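## Task

Cables pass through a conduit, and each carries a letter tag at only one of its two ends. Take the tag-free ends of cable F and cable H and seat each fully in the socket labelled with its own letter on the side of the junction box. Any plug sitting in a socket that isn't its own cancels one correct plug. A plug counts only if it stays seated once the robot lets go. Finish by opening the grippers and moving the arms away.

## Robot and tools

Robot: two six-joint arms, left_arm and right_arm, each with a parallel gripper. The names are labels only and say nothing about image sides. In the shared scene frame the origin sits on the table top midway between the arms, +z is up, +x reaches out over the table, and left_arm stands on the +y side. Base poses: left_arm at (-0.007, +0.294, +0.117) m, quat_wxyz (+0.984, -0.022, +0.176, -0.032). right_arm at (+0.047, -0.337, +0.117) m, quat_wxyz (+0.979, +0.045, +0.171, -0.100). The bases are tilted. Mounting plates and the metal frame behind the arms are fixed obstacles, and a "too close" message counts a plate and its side of the frame as part of that arm.

Gripper: fingers point along the gripper's +z and move apart along its y. The reported end_effector_position is the point between the pads, roughly 1 cm short of the fingertips. Printed hand positions can be off, more so at long reach.

Tool execute_actions, argument "actions": a list holding at most one item, or empty. An empty list (LOOK) just returns the state. A wait is {"steps": N} with N up to 300 control steps of 1/30 s, counted from the last result and including your reply time. A motion is {"rows": [...], "steps": N} with N from 1 to 15 (default 15). Each row covers one step; if rows run out, the last row repeats. Optional "pictures": false drops the images. A refused call moves nothing.

Each row is one list of 14 numbers, every one in [-1, 1], always for both arms: left_arm's waist, shoulder, elbow, wrist pitch, wrist yaw, wrist roll, then its opening; then the same seven for right_arm. The six joint numbers are offsets, not poses: they are added to that arm's joint angles as shown in the most recent result that lists them (before any such result, and for later calls within one reply, they count from where the arm is when the action starts). They are not cumulative across rows. Scale: 1.0 equals 1.202 rad waist, 1.258 shoulder, 1.238 elbow, 2.073 wrist pitch, 2.022 wrist yaw and wrist roll. Joint ranges (rad): waist -2.618 to 3.054, shoulder 0.000 to 3.142, elbow 0.000 to 3.142, wrist pitch -1.571 to 1.571, wrist yaw -1.571 to 1.571, wrist roll -2.094 to 2.094. A request more than 0.036 rad beyond an end is refused; true ends may differ by up to 0.036 rad, and a joint pushed past its real end is clipped there, reported as "joint sent to its limit" (possibly about an earlier action). Missing that line does not prove there is room left. The opening number is absolute, not an offset: +1 fully open, -1 closed.

Speed: each step, a joint's target is kept within a lead of its measured angle (waist 0.202 rad, shoulder 0.258, elbow 0.238, wrist pitch 0.573, wrist yaw and roll 0.522), and all targets are scaled back if they would move the gripper more than 70 mm from where it is. Large moves therefore take several actions.

Holding pose: zero offsets do not mean stay; they pull the arm back to the reference angles and an arm may sag over successive actions. To hold, send the offsets that reach the desired angles in a reply's first call and zeros in its later calls, increasing the aim if a joint lags. Between calls the arms keep driving toward the last row until everything has nearly stopped or a step is HELD; then only a new action moves them further.

Gripping: grip_measured reports finger opening on the command scale; Joint positions gives it in metres (0.094 m fully open). Each gripper's reading may be off by about 1 mm. To grasp, command roughly 0.03 below grip_measured; smaller gaps grip more gently. Pad force tops out near 50 to 62 N, less for parts under about 2 mm thick, with brief spikes on first contact.

Result lines: the state line gives each gripper's position (m) and quat_wxyz. Joint positions and Joint velocities list each arm's six joints (rad, rad/s) then pad gap (m, m/s). "joint command not followed" means the clearance check changed or blocked some joint targets; the rest of the row still ran. HELD flags steps where all or part of your row was not sent. MOTOR HOT warns from 75 °C; at 90 °C that arm halts for 10 s, and at 100 °C it goes limp and drops; these stops show as OVER-TEMPERATURE FAULT. Holding loads while you think adds heat.

Cameras: cam_head_left and cam_head_right (896x504, pinhole) and cam_left_wrist and cam_right_wrist (504x504, fisheye) come in that order. Calibration is given per camera with K, distortion and T_world_to_cam; real poses may be a little off. zoom_image takes "camera" (one of those four names) and "region" [x0, y0, x1, y1] in pixels from the top-left, up to 504 by 504, and returns a sharper crop of the latest image. read_manual (optional "section", default "licences") only returns licence texts.

finished_scene takes "scene", the number of the scene being ended; it is final, reports success and loads the next task. A reply with no tool call ends everything.

Avoid: pushing anything off the table, dropping or slamming parts, shoving hard, and letting the arms collide or press on each other. Loose objects may occasionally be nudged by an outside push. Plugs must stay seated without help, then open the grippers and retract.

Each tool is called after ">>>" as name([rows], argument=value, ...), one row to a line, values as JSON.

## Session

>>> execute_actions(actions=[])

Scene clock: 0.00 s of 6600.00 s.
left_arm: end_effector_position=(-0.0001, +0.6298, +0.3567) grip_measured=+1.000 end_effector_quat_wxyz=(-0.279, +0.957, +0.081, +0.014) | right_arm: end_effector_position=(+0.2419, +0.0545, +0.3712) grip_measured=+1.000 end_effector_quat_wxyz=(+0.354, +0.049, +0.757, +0.546)
Joint positions: left_arm=[ 2.143  1.446  1.448 -1.142  0.536 -1.457  0.094] | right_arm=[1.779 1.454 0.745 0.647 0.678 0.758 0.094]
Joint velocities: left_arm=[-0.002  0.002 -0.022  0.007 -0.037  0.051  0.   ] | right_arm=[ 0.007  0.007 -0.012 -0.051 -0.125  0.022  0.   ]

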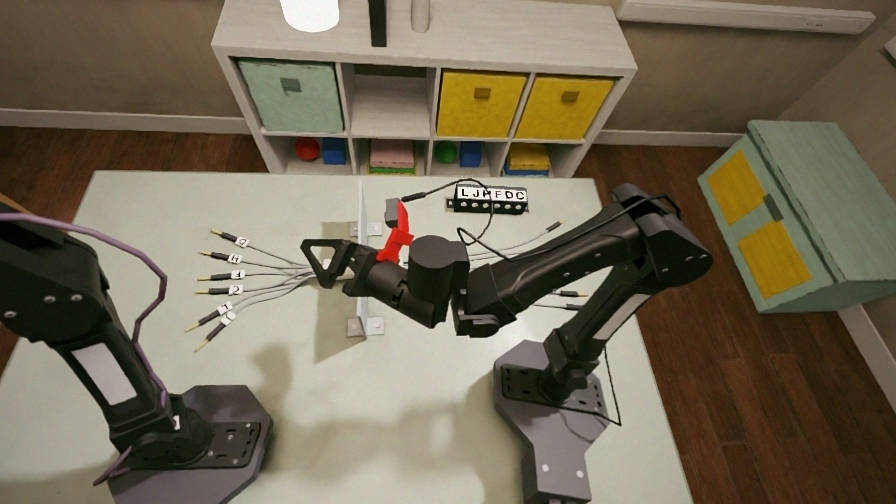

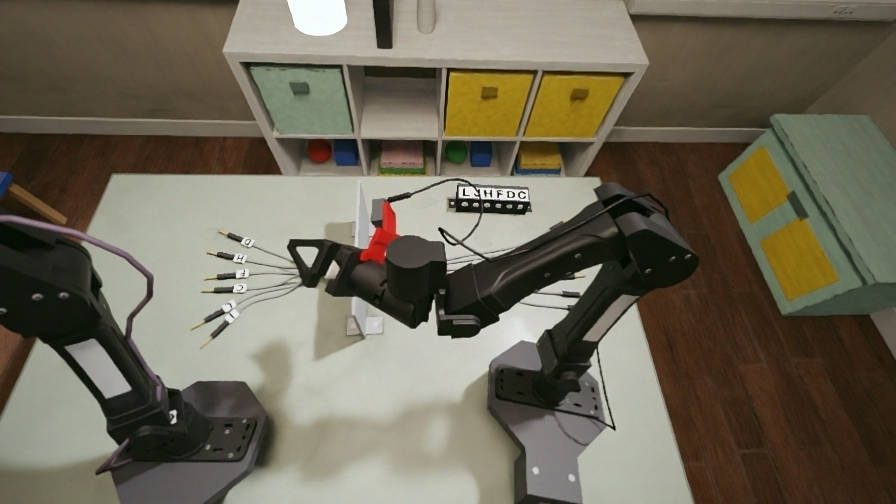

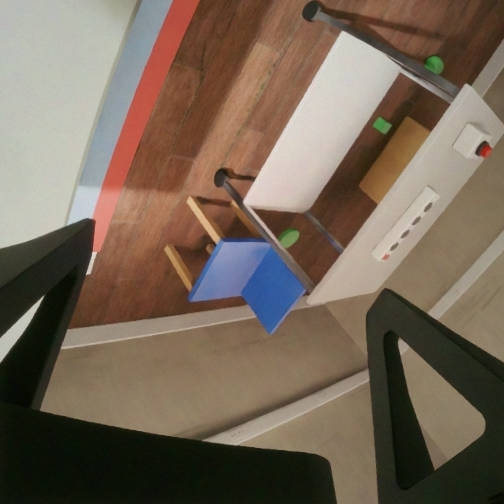

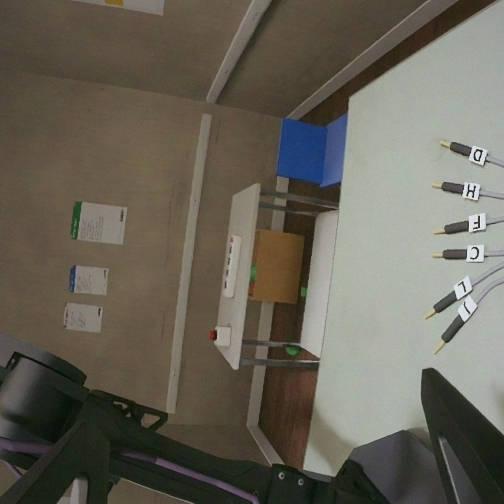

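>>> execute_actions([
  {"rows":[[-1,0.151,0.04,0.032,-0.265,0.053,1,-1,0,0.53,-0.79,-0.335,-0.375,1]],"steps":15},
], pictures=false)

>>> execute_actions([
  {"steps":45},
], pictures=false)

Scene clock: 7.80 s of 6600.00 s.
left_arm: end_effector_position=(+0.2156, +0.6316, +0.1947) grip_measured=+1.000 end_effector_quat_wxyz=(-0.084, +0.923, -0.356, -0.119) | right_arm: end_effector_position=(+0.4521, -0.0931, +0.2842) grip_measured=+1.000 end_effector_quat_wxyz=(+0.264, -0.222, +0.910, +0.230)
Joint positions: left_arm=[ 1.158  1.673  1.492 -1.061  0.036 -1.365  0.094] | right_arm=[ 0.909  1.464  1.382 -0.628  0.06   0.068  0.094]
Joint velocities: left_arm=[-2.093 -0.007  0.007 -0.007 -0.095  0.051  0.   ] | right_arm=[-1.473  0.022 -0.017 -1.824 -0.315 -0.3    0.   ]
Steps of this call (steps 1 to 90: nothing new was sent; then 4.30 s passed at rest; steps 91 to 105: all 15 steps of this action). Readings (joint positions):
91: left_arm=[2.120 1.461 1.457 -1.146 0.466 -1.446] | right_arm=[1.756 1.454 0.774 0.571 0.610 0.690]
92: left_arm=[2.070 1.491 1.476 -1.140 0.365 -1.431] | right_arm=[1.706 1.462 0.839 0.443 0.499 0.591]
94: left_arm=[1.942 1.572 1.492 -1.099 0.231 -1.406] | right_arm=[1.578 1.478 0.984 0.216 0.315 0.401]
98: left_arm=[1.670 1.680 1.492 -1.074 0.099 -1.380] | right_arm=[1.302 1.480 1.276 -0.205 0.128 0.171]
105: the state above

Scene clock: 9.30 s of 6600.00 s.
left_arm: end_effector_position=(+0.2814, +0.5841, +0.1760) grip_measured=+1.000 end_effector_quat_wxyz=(-0.068, +0.881, -0.458, -0.098) | right_arm: end_effector_position=(+0.4374, -0.2302, +0.2124) grip_measured=+1.000 end_effector_quat_wxyz=(+0.097, -0.141, +0.977, +0.127)
Joint positions: left_arm=[ 0.931  1.662  1.492 -1.059  0.021 -1.361  0.094] | right_arm=[ 0.56   1.464  1.382 -0.979  0.01   0.01   0.094]
Joint velocities: left_arm=[-0.002 -0.022  0.012 -0.022  0.022  0.022  0.   ] | right_arm=[ 0.002  0.002 -0.017  0.037 -0.081 -0.007  0.   ]
Steps of this call (steps 1 to 30: the robot went on to your last target; steps 31 to 45: nothing new was sent). Readings (joint positions):
1: left_arm=[1.084 1.673 1.492 -1.060 0.033 -1.364] | right_arm=[0.854 1.464 1.382 -0.685 0.051 0.059]
2: left_arm=[1.015 1.673 1.492 -1.059 0.033 -1.363] | right_arm=[0.795 1.464 1.382 -0.736 0.043 0.051]
4: left_arm=[0.920 1.672 1.492 -1.059 0.040 -1.361] | right_arm=[0.669 1.464 1.382 -0.819 0.032 0.037]
8: left_arm=[0.908 1.666 1.492 -1.059 0.038 -1.361] | right_arm=[0.551 1.464 1.382 -0.919 0.036 0.024]
45: the state above
All arms were judged still, so your last target was given up. Only a new action makes them travel on or press farther. Fingers that are still opening or closing keep moving.

>>> execute_actions([
  {"rows":[[-0.562,-0.02,0,-0.01,-0.01,0,1,-1,0,0,0,0,0,1]],"steps":15},
])

Scene clock: 10.37 s of 6600.00 s.
left_arm: end_effector_position=(+0.4020, +0.3510, +0.1393) grip_measured=+1.000 end_effector_quat_wxyz=(+0.008, +0.686, -0.728, -0.001) | right_arm: end_effector_position=(+0.3894, -0.5654, +0.1860) grip_measured=+1.000 end_effector_quat_wxyz=(+0.068, +0.297, +0.950, -0.071)
Joint positions: left_arm=[ 0.22   1.662  1.492 -1.059  0.03  -1.361  0.094] | right_arm=[-0.416  1.464  1.382 -0.972  0.006  0.01   0.094]
Joint velocities: left_arm=[ 0.173  0.022 -0.007  0.007  0.007 -0.051  0.   ] | right_arm=[-1.985 -0.007 -0.002  0.007  0.081  0.037  0.   ]
Steps of this call (steps 1 to 17: nothing new was sent; steps 18 to 32: all 15 steps of this action). Readings (joint positions):
18: left_arm=[0.914 1.662 1.492 -1.059 0.010 -1.361] | right_arm=[0.541 1.464 1.382 -0.979 -0.001 0.010]
19: left_arm=[0.877 1.662 1.492 -1.059 -0.002 -1.361] | right_arm=[0.498 1.464 1.382 -0.979 -0.011 0.010]
21: left_arm=[0.757 1.662 1.492 -1.059 -0.003 -1.361] | right_arm=[0.367 1.464 1.382 -0.978 -0.009 0.010]
25: left_arm=[0.479 1.662 1.492 -1.059 0.003 -1.361] | right_arm=[0.081 1.464 1.382 -0.974 0.000 0.010]
32: the state above
camera_calibration (this result's frames):
cam_left_wrist: T_world_to_cam=[[0.966306, 0.257233, 0.00914964, -0.483437], [0.199419, -0.770652, 0.605251, 0.115769], [0.162742, -0.583033, -0.795982, 0.364423], [0, 0, 0, 1]] pos_world=[0.384755, 0.426044, 0.224428]
cam_right_wrist: T_world_to_cam=[[-0.766303, -0.642092, 0.0222897, -0.0656516], [-0.587076, 0.713895, 0.3817, 0.610848], [-0.260999, 0.279412, -0.924018, 0.528057], [0, 0, 0, 1]] pos_world=[0.446128, -0.625781, 0.256237]

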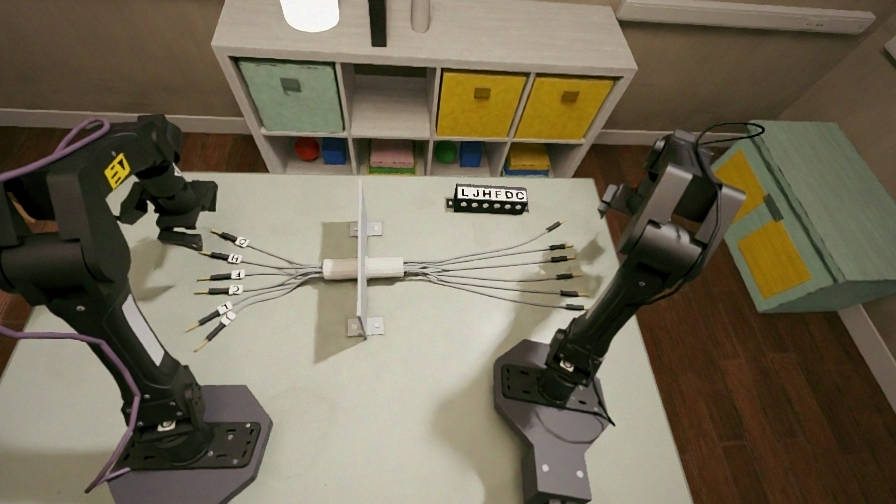

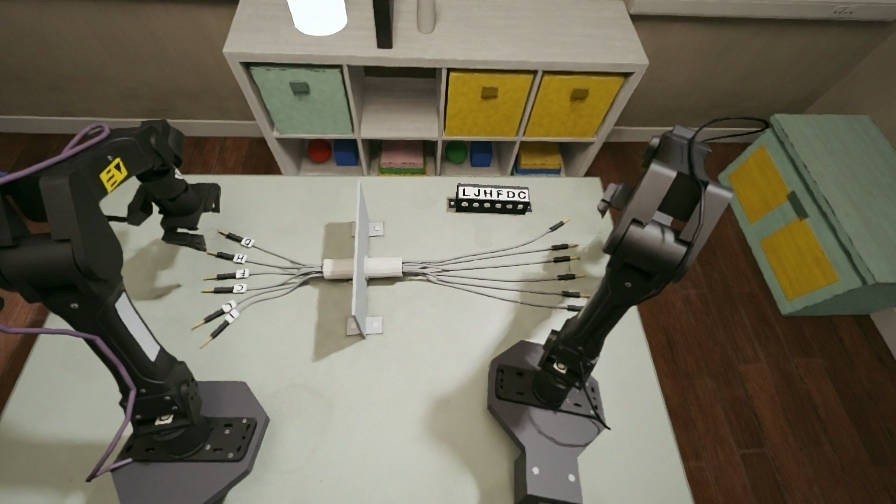

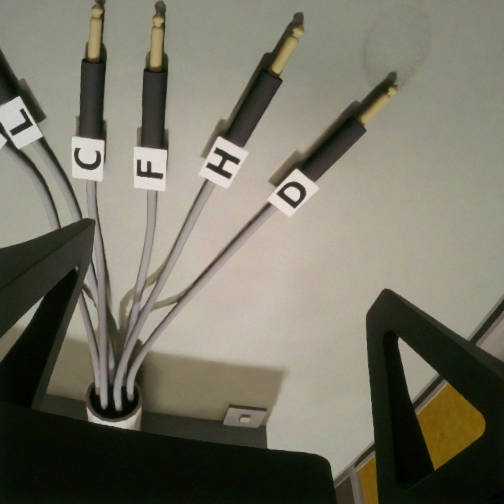

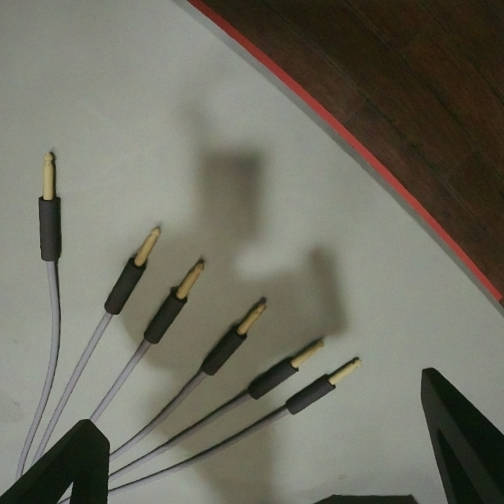

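>>> execute_actions([
  {"rows":[[0.01,0.14,-0.15,0.18,-0.015,0.065,-0.25,-0.4,0,0,0,0,0,1]],"steps":15},
])

Scene clock: 13.43 s of 6600.00 s.
left_arm: end_effector_position=(+0.3863, +0.3634, +0.0265) grip_measured=-0.248 end_effector_quat_wxyz=(+0.025, +0.651, -0.758, -0.023) | right_arm: end_effector_position=(+0.2606, -0.6816, +0.2156) grip_measured=+1.000 end_effector_quat_wxyz=(+0.045, +0.496, +0.851, -0.168)
Joint positions: left_arm=[ 0.244  1.86   1.301 -0.723  0.015 -1.245  0.035] | right_arm=[-0.904  1.464  1.382 -0.972  0.008  0.009  0.094]
Joint velocities: left_arm=[-0.017  0.002 -0.002  0.183  0.051 -0.022  0.001] | right_arm=[ 0.002 -0.012  0.002  0.007  0.051 -0.022  0.   ]
Steps of this call (steps 1 to 30: the robot went on to your last target; steps 31 to 77: nothing new was sent; steps 78 to 92: all 15 steps of this action). Readings (joint positions):
78: left_arm=[0.248 1.667 1.476 -1.032 0.017 -1.351] | right_arm=[-0.668 1.464 1.382 -0.972 0.001 0.009]
79: left_arm=[0.248 1.674 1.451 -0.980 0.017 -1.336] | right_arm=[-0.710 1.464 1.382 -0.972 -0.012 0.009]
81: left_arm=[0.248 1.725 1.397 -0.888 0.017 -1.308] | right_arm=[-0.825 1.464 1.382 -0.972 -0.008 0.009]
85: left_arm=[0.245 1.857 1.313 -0.772 0.017 -1.267] | right_arm=[-0.909 1.464 1.382 -0.972 0.014 0.009]
92: the state above
camera_calibration (this result's frames):
cam_left_wrist: T_world_to_cam=[[0.985118, 0.166619, -0.0422033, -0.443443], [0.159307, -0.792914, 0.58814, 0.220782], [0.0645318, -0.58611, -0.807657, 0.323824], [0, 0, 0, 1]] pos_world=[0.380775, 0.438744, 0.112974]
cam_right_wrist: T_world_to_cam=[[-0.963116, -0.225025, 0.147554, 0.0689328], [-0.179672, 0.945979, 0.269891, 0.682913], [-0.200315, 0.233425, -0.951518, 0.513008], [0, 0, 0, 1]] pos_world=[0.291854, -0.750259, 0.293653]

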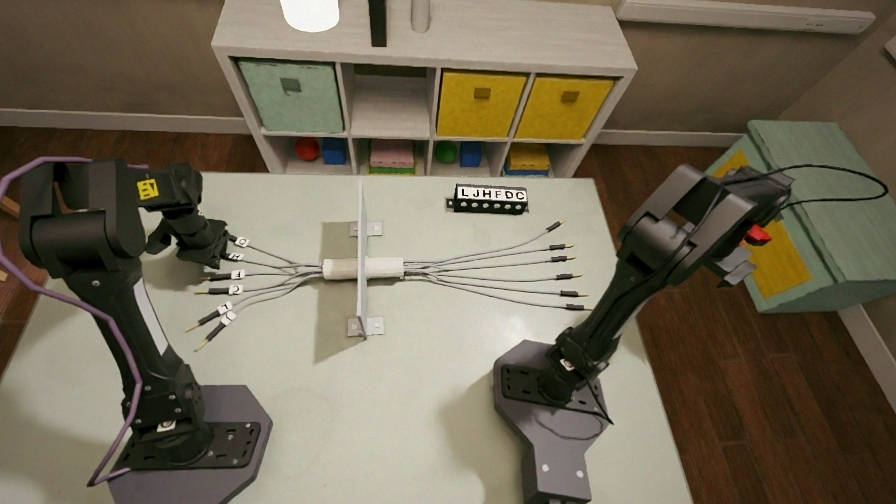

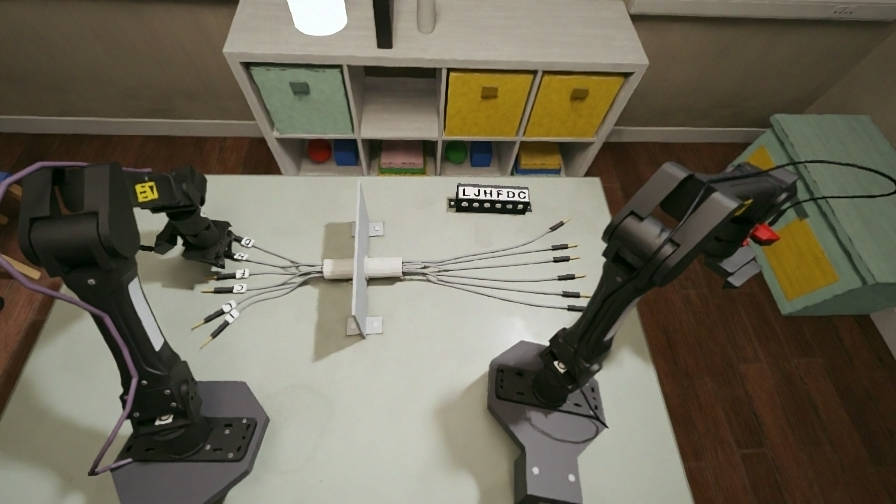

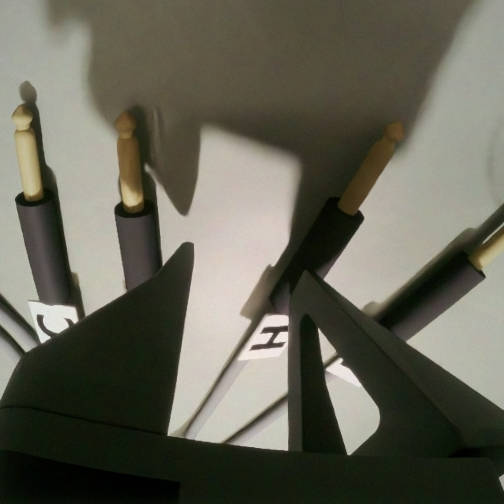

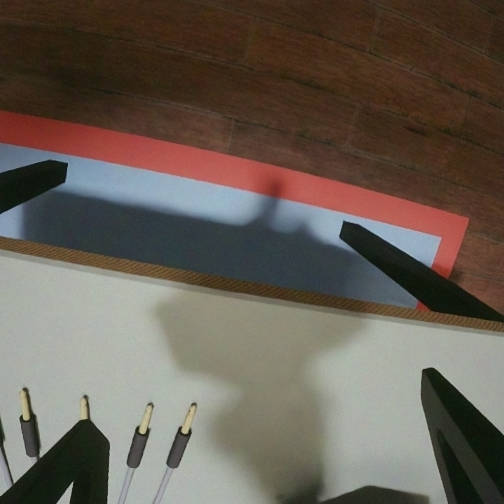

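>>> execute_actions([
  {"rows":[[-0.005,0,0,0.045,0,0,-0.25,0,0,0,0,0,0,1]],"steps":15},
])

Scene clock: 14.67 s of 6600.00 s.
left_arm: end_effector_position=(+0.4054, +0.3664, +0.0260) grip_measured=-0.248 end_effector_quat_wxyz=(+0.008, -0.649, +0.761, +0.003) | right_arm: end_effector_position=(+0.2607, -0.6815, +0.2156) grip_measured=+1.000 end_effector_quat_wxyz=(+0.045, +0.496, +0.851, -0.168)
Joint positions: left_arm=[ 0.244  1.86   1.301 -0.645  0.018 -1.239  0.035] | right_arm=[-0.904  1.464  1.382 -0.972  0.008  0.009  0.094]
Joint velocities: left_arm=[-0.002 -0.012 -0.002  0.037  0.007 -0.007  0.001] | right_arm=[-0.007 -0.012  0.012  0.007  0.051 -0.022  0.   ]
Steps of this call (steps 1 to 22: the robot went on to your last target; steps 23 to 37: all 15 steps of this action). Readings (joint positions):
23: left_arm=[0.244 1.860 1.301 -0.696 0.016 -1.239] | right_arm=[-0.904 1.464 1.382 -0.972 0.008 0.009]
24: left_arm=[0.244 1.860 1.301 -0.687 0.016 -1.239] | right_arm=[-0.904 1.464 1.382 -0.972 0.008 0.009]
26: left_arm=[0.244 1.860 1.301 -0.670 0.017 -1.239] | right_arm=[-0.904 1.464 1.382 -0.972 0.008 0.009]
30: left_arm=[0.244 1.860 1.301 -0.652 0.017 -1.239] | right_arm=[-0.904 1.464 1.382 -0.972 0.008 0.009]
37: the state above
camera_calibration (this result's frames):
cam_left_wrist: T_world_to_cam=[[0.98669, 0.158772, 0.0351238, -0.462461], [0.107803, -0.800397, 0.589698, 0.243972], [0.12174, -0.578063, -0.80686, 0.297705], [0, 0, 0, 1]] pos_world=[0.393762, 0.440793, 0.11258]
cam_right_wrist: T_world_to_cam=[[-0.963141, -0.225142, 0.147207, 0.0689998], [-0.179844, 0.94591, 0.27002, 0.682868], [-0.200037, 0.233593, -0.951535, 0.513042], [0, 0, 0, 1]] pos_world=[0.291894, -0.75024, 0.293633]

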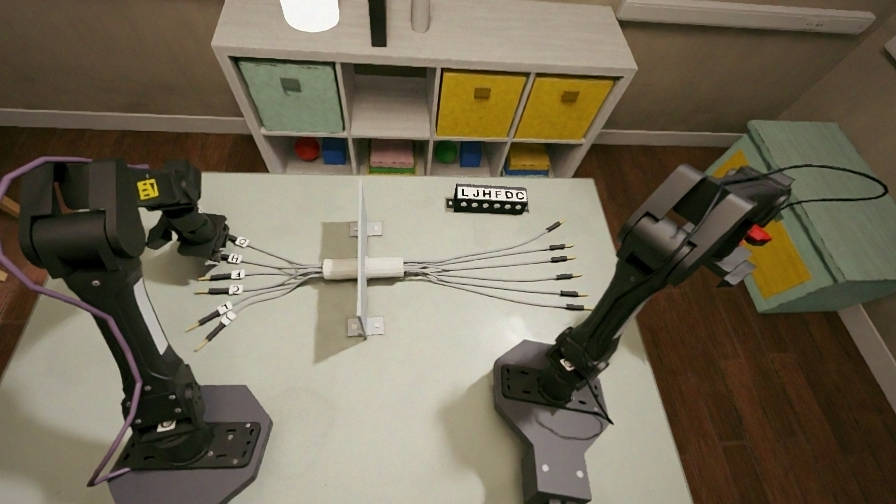

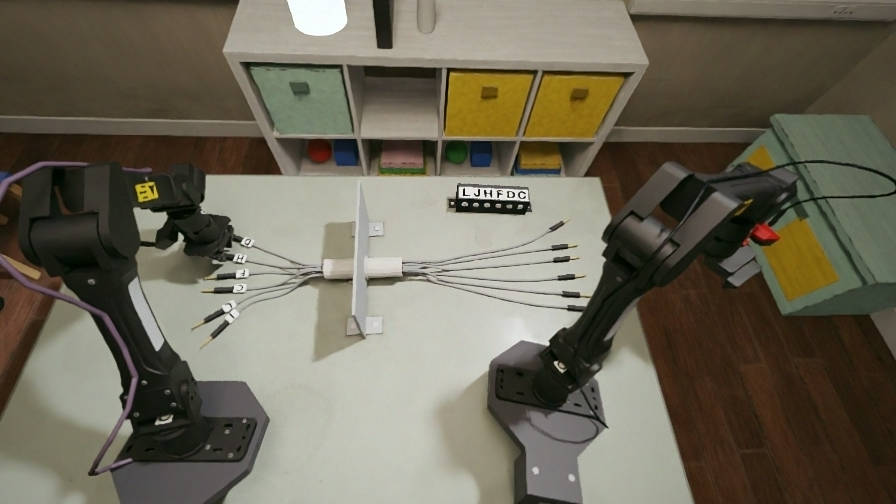

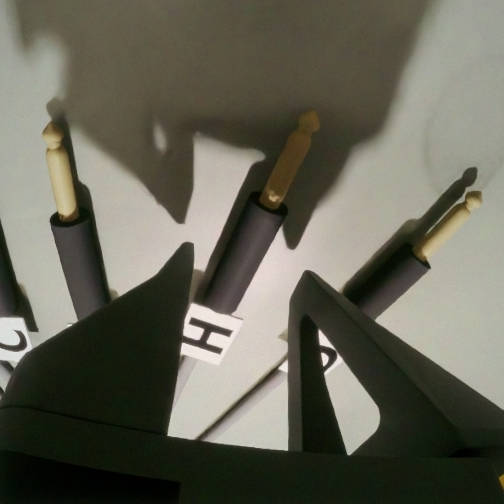

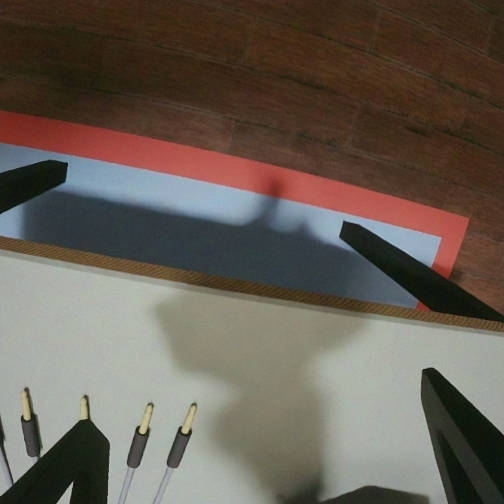

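>>> execute_actions([
  {"rows":[[0,0.022,-0.024,0.025,0,0,-0.25,0,0,0,0,0,0,1],[0,0.022,-0.024,0.025,0,0,-0.25,0,0,0,0,0,0,1],[0,0.022,-0.024,0.025,0,0,-0.25,0,0,0,0,0,0,1],[0,0.022,-0.024,0.025,0,0,-0.25,0,0,0,0,0,0,1],[0,0.022,-0.024,0.025,0,0,-0.25,0,0,0,0,0,0,1],[0,0.022,-0.024,0.025,0,0,-0.25,0,0,0,0,0,0,1],[0,0.022,-0.024,0.025,0,0,-0.25,0,0,0,0,0,0,1],[0,0.022,-0.024,0.025,0,0,-0.78,0,0,0,0,0,0,1]],"steps":15},
])

Scene clock: 16.00 s of 6600.00 s.
left_arm: end_effector_position=(+0.4015, +0.3657, +0.0137) grip_measured=-0.761 end_effector_quat_wxyz=(+0.004, -0.649, +0.761, +0.004) | right_arm: end_effector_position=(+0.2607, -0.6815, +0.2156) grip_measured=+1.000 end_effector_quat_wxyz=(+0.045, +0.496, +0.851, -0.168)
Joint positions: left_arm=[ 0.244  1.884  1.281 -0.609  0.02  -1.239  0.011] | right_arm=[-0.904  1.464  1.382 -0.972  0.008  0.009  0.094]
Joint velocities: left_arm=[ 0.022 -0.007  0.002 -0.022  0.007 -0.022  0.001] | right_arm=[ 0.012  0.002 -0.002 -0.007 -0.051 -0.007  0.   ]
Steps of this call (steps 1 to 15: the robot went on to your last target; steps 16 to 25: nothing new was sent; steps 26 to 40: all 15 steps of this action). Readings (joint positions):
26: left_arm=[0.244 1.861 1.298 -0.639 0.018 -1.239] | right_arm=[-0.904 1.464 1.382 -0.972 0.008 0.009]
27: left_arm=[0.244 1.863 1.295 -0.630 0.018 -1.239] | right_arm=[-0.904 1.464 1.382 -0.972 0.008 0.009]
29: left_arm=[0.244 1.871 1.289 -0.620 0.018 -1.239] | right_arm=[-0.904 1.464 1.382 -0.972 0.008 0.009]
33: left_arm=[0.244 1.884 1.282 -0.615 0.020 -1.239] | right_arm=[-0.904 1.464 1.382 -0.972 0.008 0.009]
40: the state above
camera_calibration (this result's frames):
cam_left_wrist: T_world_to_cam=[[0.986879, 0.159094, 0.0275316, -0.458218], [0.112179, -0.798266, 0.591766, 0.248508], [0.116124, -0.580913, -0.80564, 0.29112], [0, 0, 0, 1]] pos_world=[0.390523, 0.440391, 0.100095]
cam_right_wrist: T_world_to_cam=[[-0.963141, -0.225142, 0.147207, 0.0689998], [-0.179844, 0.94591, 0.27002, 0.682868], [-0.200037, 0.233593, -0.951535, 0.513042], [0, 0, 0, 1]] pos_world=[0.291894, -0.75024, 0.293633]

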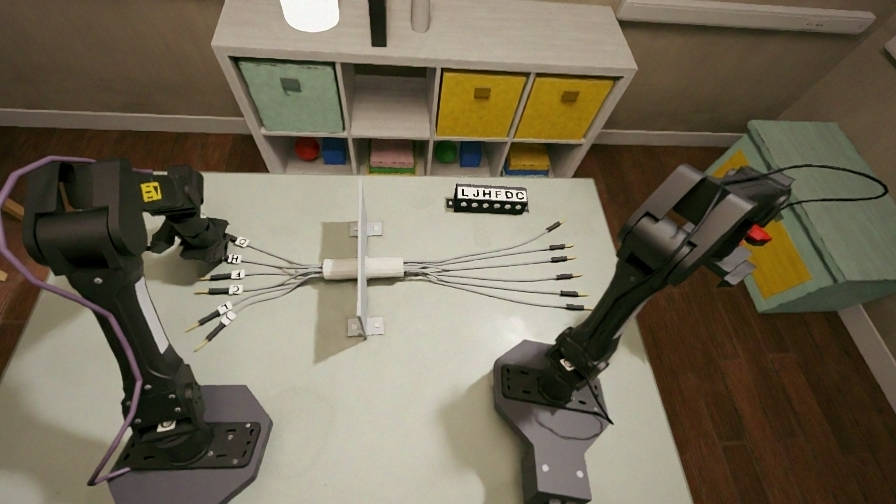

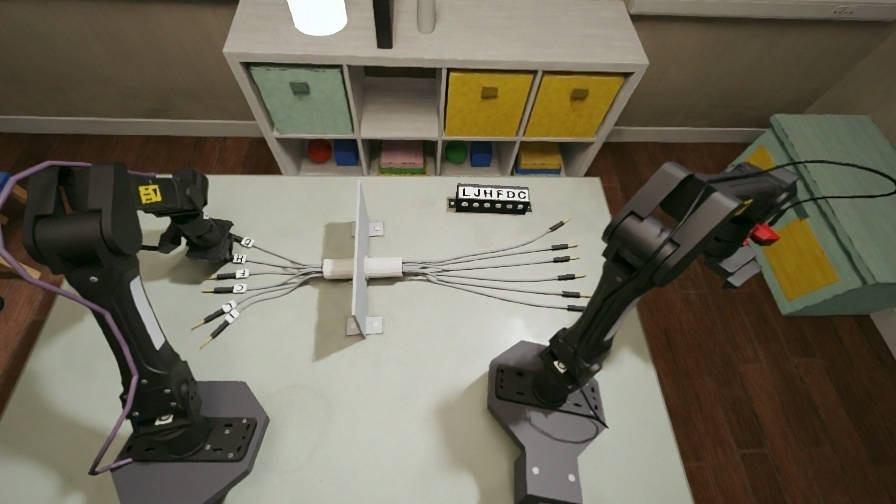

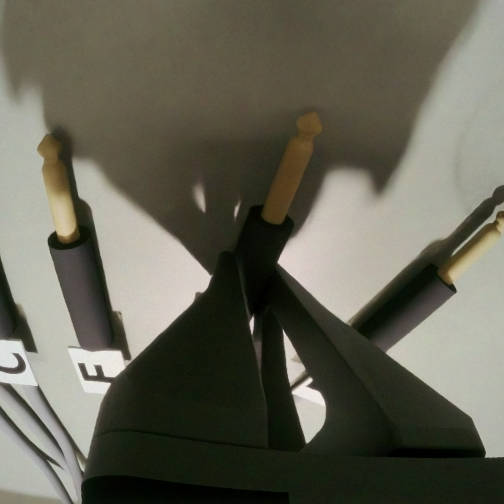

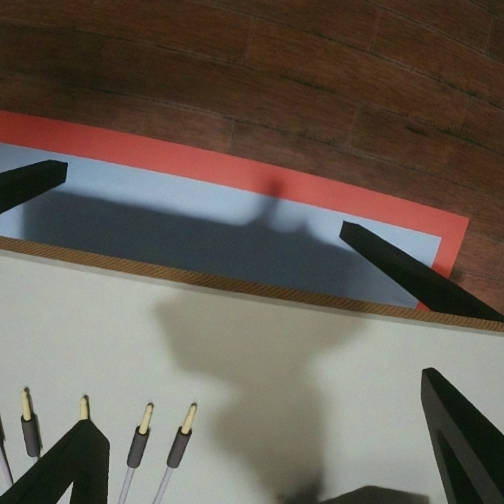

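>>> execute_actions([
  {"rows":[[0,0,0,0,0,0,-0.82,0,0,0,0,0,0,1],[0,0,0,0,0,0,-0.82,0,0,0,0,0,0,1],[0,0,0,0,0,0,-0.82,0,0,0,0,0,0,1],[0.02,-0.005,0,0,0,0,-0.82,0,0,0,0,0,0,1],[0.04,-0.01,0,0,0,0,-0.82,0,0,0,0,0,0,1],[0.06,-0.015,0,0,0,0,-0.82,0,0,0,0,0,0,1],[0.08,-0.015,0,0,0,0,-0.82,0,0,0,0,0,0,1],[0.1,-0.015,0,0,0,0,-0.82,0,0,0,0,0,0,1],[0.12,-0.015,0,0,0,0,-0.82,0,0,0,0,0,0,1]],"steps":15},
])

Scene clock: 17.33 s of 6600.00 s.
left_arm: end_effector_position=(+0.3871, +0.4268, +0.0171) grip_measured=-0.761 end_effector_quat_wxyz=(-0.017, +0.701, -0.712, -0.020) | right_arm: end_effector_position=(+0.2607, -0.6815, +0.2156) grip_measured=+1.000 end_effector_quat_wxyz=(+0.045, +0.496, +0.851, -0.168)
Joint positions: left_arm=[ 0.397  1.884  1.281 -0.608  0.031 -1.239  0.011] | right_arm=[-0.904  1.464  1.382 -0.972  0.008  0.009  0.094]
Joint velocities: left_arm=[ 0.007  0.007 -0.007  0.022 -0.037  0.007 -0.001] | right_arm=[ 0.012 -0.007 -0.007 -0.007  0.007  0.007  0.   ]
Steps of this call (steps 1 to 15: the robot went on to your last target; steps 16 to 25: nothing new was sent; steps 26 to 40: all 15 steps of this action). Readings (joint positions):
26: left_arm=[0.244 1.884 1.281 -0.608 0.020 -1.239] | right_arm=[-0.904 1.464 1.382 -0.972 0.008 0.009]
27: left_arm=[0.244 1.884 1.281 -0.608 0.021 -1.239] | right_arm=[-0.904 1.464 1.382 -0.972 0.008 0.009]
29: left_arm=[0.245 1.884 1.281 -0.608 0.021 -1.239] | right_arm=[-0.904 1.464 1.382 -0.972 0.008 0.009]
33: left_arm=[0.288 1.884 1.281 -0.608 0.036 -1.239] | right_arm=[-0.904 1.464 1.382 -0.972 0.008 0.009]
40: the state above
camera_calibration (this result's frames):
cam_left_wrist: T_world_to_cam=[[0.954188, 0.297009, 0.0362157, -0.500138], [0.227371, -0.798444, 0.557485, 0.252958], [0.194494, -0.523711, -0.829397, 0.276718], [0, 0, 0, 1]] pos_world=[0.36589, 0.495438, 0.106601]
cam_right_wrist: T_world_to_cam=[[-0.963141, -0.225142, 0.147207, 0.0689998], [-0.179844, 0.94591, 0.27002, 0.682868], [-0.200037, 0.233593, -0.951535, 0.513042], [0, 0, 0, 1]] pos_world=[0.291894, -0.75024, 0.293633]

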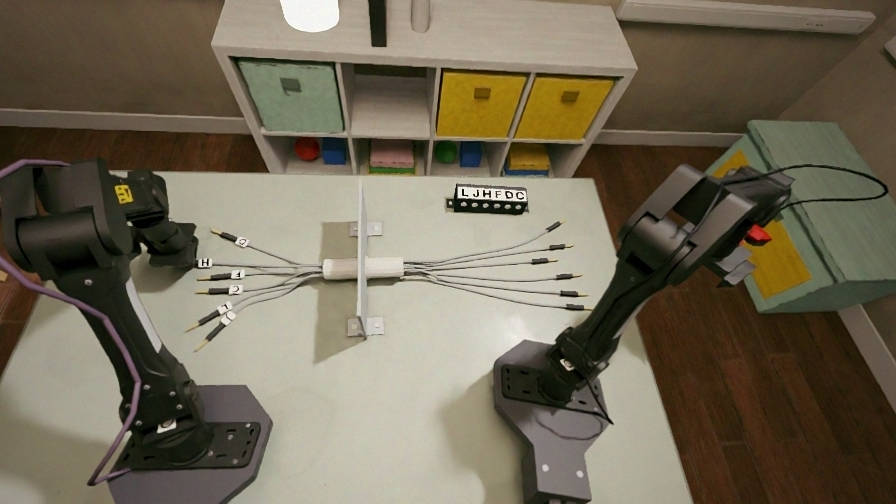

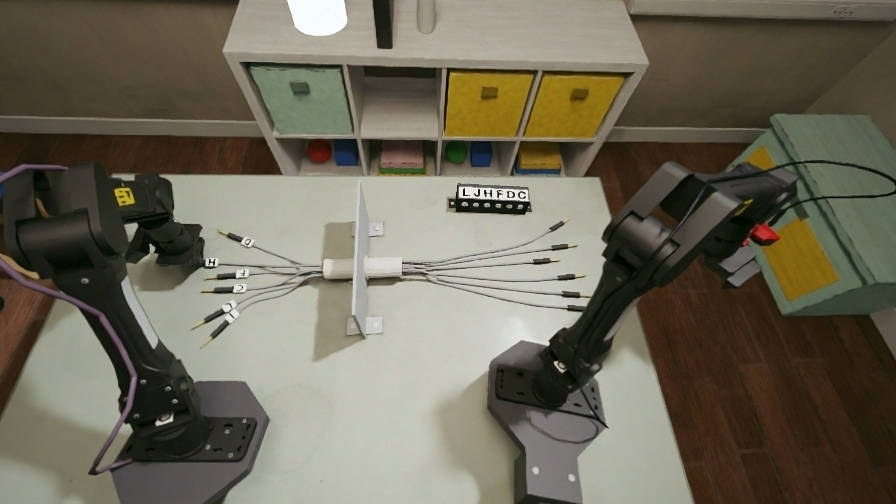

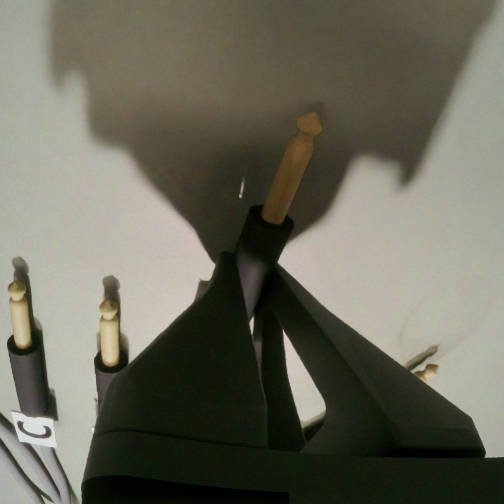

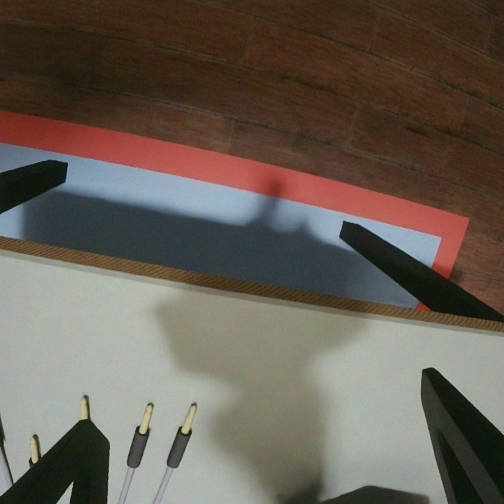

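>>> execute_actions([
  {"rows":[[0,0,0,0,0,0,-0.25,0,0,0,0,0,0,1],[0,0,0,0,0,0,-0.25,0,0,0,0,0,0,1],[0,0,0,0,0,0,-0.25,0,0,0,0,0,0,1],[0,0,0,0,0,0,-0.25,0,0,0,0,0,0,1],[0,-0.05,0.015,-0.035,0,0,-0.25,0,0,0,0,0,0,1],[0,-0.1,0.03,-0.07,0,0,-0.25,0,0,0,0,0,0,1],[0,-0.1,0.03,-0.07,0,0,-0.25,0,0,0,0,0,0,1],[0,-0.1,0.03,-0.07,0,0,-0.25,0,0,0,0,0,0,1],[-0.05,-0.14,-0.04,-0.05,0,-0.05,-0.25,0,0,0,0,0,0,1],[-0.1,-0.18,-0.12,-0.03,0,-0.1,-0.25,0,0,0,0,0,0,1],[-0.139,-0.21,-0.187,-0.008,-0.01,-0.136,-0.25,0,0,0,0,0,0,1]],"steps":15},
], pictures=false)

>>> execute_actions([
  {"steps":12},
])

Scene clock: 22.47 s of 6600.00 s.
left_arm: end_effector_position=(+0.3610, +0.3468, +0.0609) grip_measured=-0.252 end_effector_quat_wxyz=(-0.012, +0.710, -0.704, +0.013) | right_arm: end_effector_position=(+0.2607, -0.6815, +0.2156) grip_measured=+1.000 end_effector_quat_wxyz=(+0.045, +0.496, +0.851, -0.168)
Joint positions: left_arm=[ 0.22   1.618  1.074 -0.636  0.029 -1.43   0.035] | right_arm=[-0.904  1.464  1.382 -0.972  0.008  0.009  0.094]
Joint velocities: left_arm=[-0.427 -0.017 -0.256 -0.081  0.095 -0.491  0.   ] | right_arm=[-0.002 -0.017 -0.007 -0.007  0.037  0.037  0.   ]
Steps of this call (steps 1 to 15: the robot went on to your last target; steps 16 to 90: nothing new was sent; then 1.63 s passed at rest; steps 91 to 105: all 15 steps of this action). Readings (joint positions):
91: left_arm=[0.394 1.884 1.281 -0.608 0.032 -1.239] | right_arm=[-0.904 1.464 1.382 -0.972 0.008 0.009]
92: left_arm=[0.394 1.884 1.281 -0.608 0.032 -1.239] | right_arm=[-0.904 1.464 1.382 -0.972 0.008 0.009]
94: left_arm=[0.394 1.884 1.281 -0.608 0.033 -1.239] | right_arm=[-0.904 1.464 1.382 -0.972 0.008 0.009]
98: left_arm=[0.394 1.832 1.281 -0.674 0.034 -1.239] | right_arm=[-0.904 1.464 1.382 -0.972 0.008 0.009]
105: the state above

Scene clock: 22.87 s of 6600.00 s.
left_arm: end_effector_position=(+0.3544, +0.3455, +0.0568) grip_measured=-0.252 end_effector_quat_wxyz=(-0.005, +0.734, -0.679, +0.008) | right_arm: end_effector_position=(+0.2607, -0.6815, +0.2156) grip_measured=+1.000 end_effector_quat_wxyz=(+0.045, +0.496, +0.851, -0.168)
Joint positions: left_arm=[ 0.219  1.62   1.057 -0.635  0.028 -1.499  0.035] | right_arm=[-0.904  1.464  1.382 -0.972  0.008  0.009  0.094]
Joint velocities: left_arm=[-0.002 -0.002  0.002 -0.022 -0.051 -0.066 -0.001] | right_arm=[ 0.002 -0.007  0.012  0.007 -0.007 -0.022  0.   ]
Steps of this call (steps 1 to 12: the robot went on to your last target). Readings (joint positions):
1: left_arm=[0.212 1.619 1.066 -0.636 0.032 -1.445] | right_arm=[-0.904 1.464 1.382 -0.972 0.008 0.009]
2: left_arm=[0.211 1.620 1.060 -0.636 0.032 -1.457] | right_arm=[-0.904 1.464 1.382 -0.972 0.008 0.009]
4: left_arm=[0.216 1.620 1.057 -0.636 0.030 -1.474] | right_arm=[-0.904 1.464 1.382 -0.972 0.008 0.009]
8: left_arm=[0.219 1.620 1.057 -0.635 0.028 -1.492] | right_arm=[-0.904 1.464 1.382 -0.972 0.008 0.009]
12: the state above
camera_calibration (this result's frames):
cam_left_wrist: T_world_to_cam=[[0.921645, 0.386019, 0.0395031, -0.465609], [0.284432, -0.741309, 0.607914, 0.130539], [0.26395, -0.549044, -0.79302, 0.255474], [0, 0, 0, 1]] pos_world=[0.324565, 0.41677, 0.141633]
cam_right_wrist: T_world_to_cam=[[-0.963141, -0.225142, 0.147207, 0.0689998], [-0.179844, 0.94591, 0.27002, 0.682868], [-0.200037, 0.233593, -0.951535, 0.513042], [0, 0, 0, 1]] pos_world=[0.291894, -0.75024, 0.293633]

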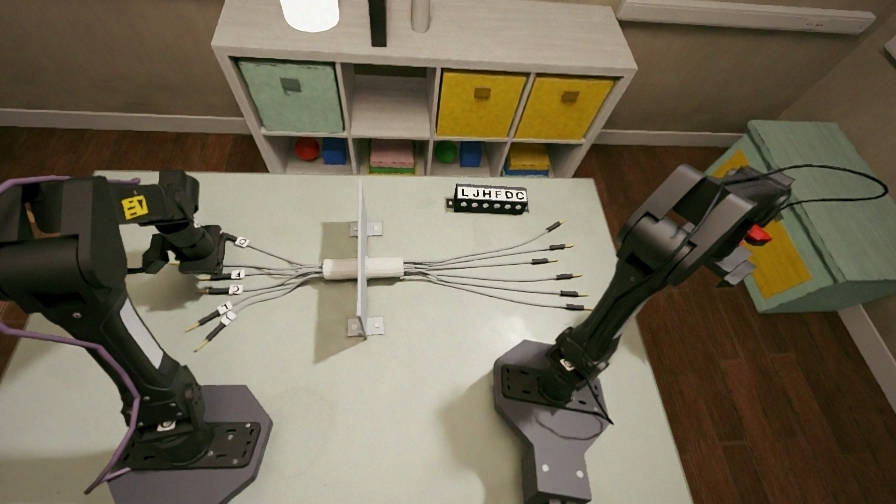

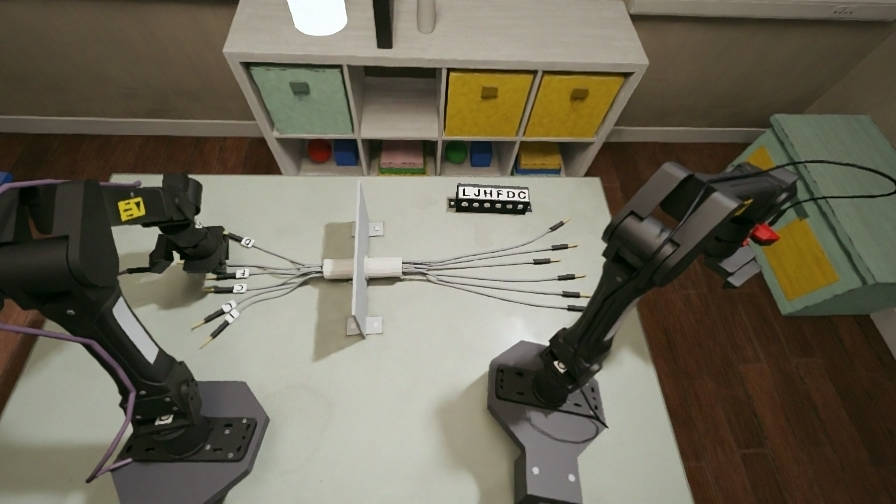

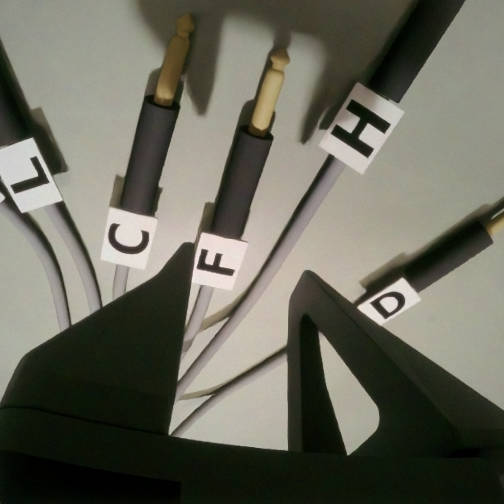

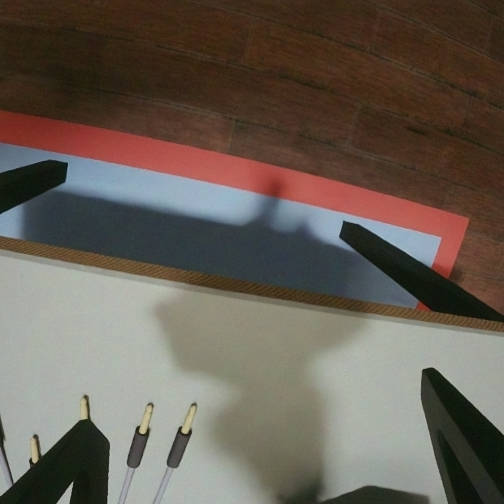

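>>> execute_actions([
  {"rows":[[0.005,0.045,-0.018,0.04,-0.005,-0.005,-0.25,0,0,0,0,0,0,1],[0.01,0.07,-0.03,0.06,-0.01,-0.007,-0.25,0,0,0,0,0,0,1],[0.013,0.088,-0.037,0.076,-0.01,-0.007,-0.25,0,0,0,0,0,0,1]],"steps":15},
])

Scene clock: 24.10 s of 6600.00 s.
left_arm: end_effector_position=(+0.3484, +0.3461, +0.0130) grip_measured=-0.252 end_effector_quat_wxyz=(+0.004, +0.736, -0.677, -0.001) | right_arm: end_effector_position=(+0.2607, -0.6815, +0.2156) grip_measured=+1.000 end_effector_quat_wxyz=(+0.045, +0.496, +0.851, -0.168)
Joint positions: left_arm=[ 0.219  1.74   1.014 -0.497  0.025 -1.504  0.035] | right_arm=[-0.904  1.464  1.382 -0.972  0.008  0.009  0.094]
Joint velocities: left_arm=[ 0.002 -0.007  0.002  0.022 -0.022 -0.007 -0.001] | right_arm=[-0.007 -0.007 -0.022  0.007 -0.095 -0.051  0.   ]
Steps of this call (steps 1 to 22: the robot went on to your last target; steps 23 to 37: all 15 steps of this action). Readings (joint positions):
23: left_arm=[0.219 1.624 1.056 -0.629 0.028 -1.504] | right_arm=[-0.904 1.464 1.382 -0.972 0.008 0.009]
24: left_arm=[0.219 1.634 1.054 -0.610 0.027 -1.504] | right_arm=[-0.904 1.464 1.382 -0.972 0.008 0.009]
26: left_arm=[0.219 1.674 1.045 -0.558 0.025 -1.504] | right_arm=[-0.904 1.464 1.382 -0.972 0.008 0.009]
30: left_arm=[0.219 1.736 1.019 -0.517 0.025 -1.504] | right_arm=[-0.904 1.464 1.382 -0.972 0.008 0.009]
37: the state above
camera_calibration (this result's frames):
cam_left_wrist: T_world_to_cam=[[0.920344, 0.390741, 0.0169598, -0.459468], [0.302865, -0.739458, 0.601228, 0.152341], [0.247465, -0.5482, -0.798898, 0.228177], [0, 0, 0, 1]] pos_world=[0.320264, 0.417269, 0.0984914]
cam_right_wrist: T_world_to_cam=[[-0.963141, -0.225142, 0.147207, 0.0689998], [-0.179844, 0.94591, 0.27002, 0.682868], [-0.200037, 0.233593, -0.951535, 0.513042], [0, 0, 0, 1]] pos_world=[0.291894, -0.75024, 0.293633]

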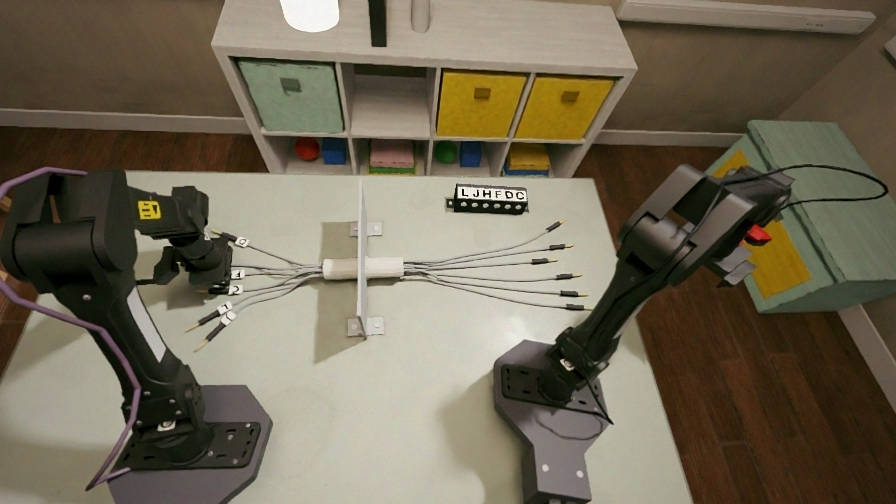

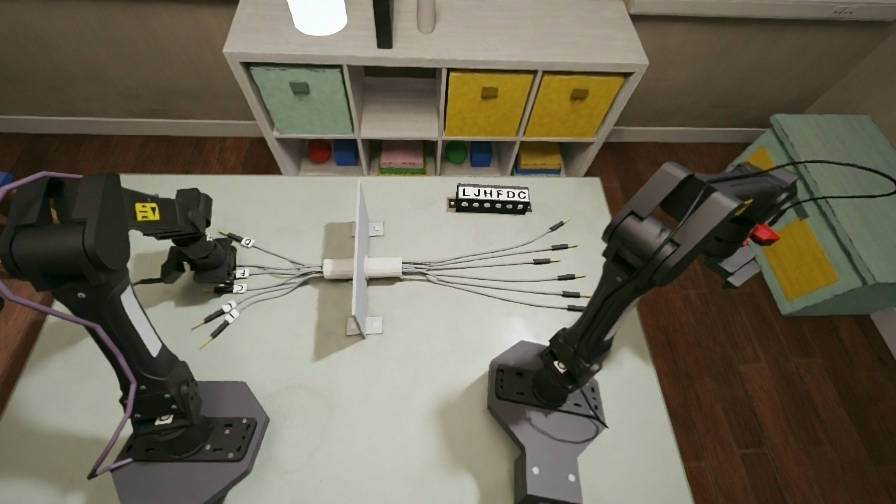

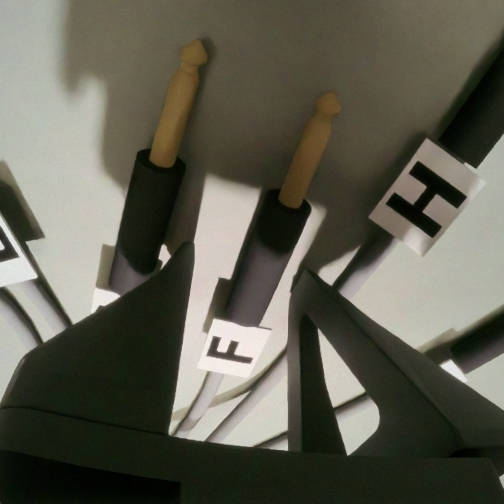

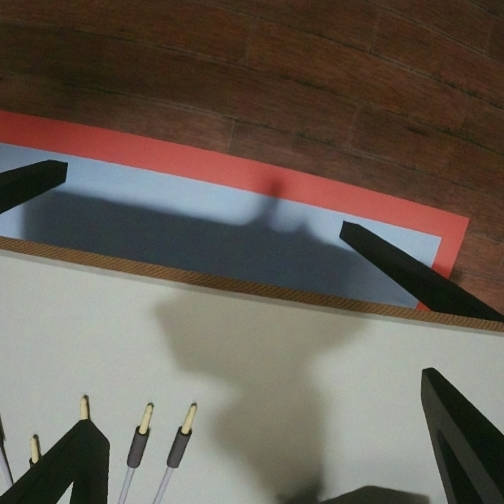

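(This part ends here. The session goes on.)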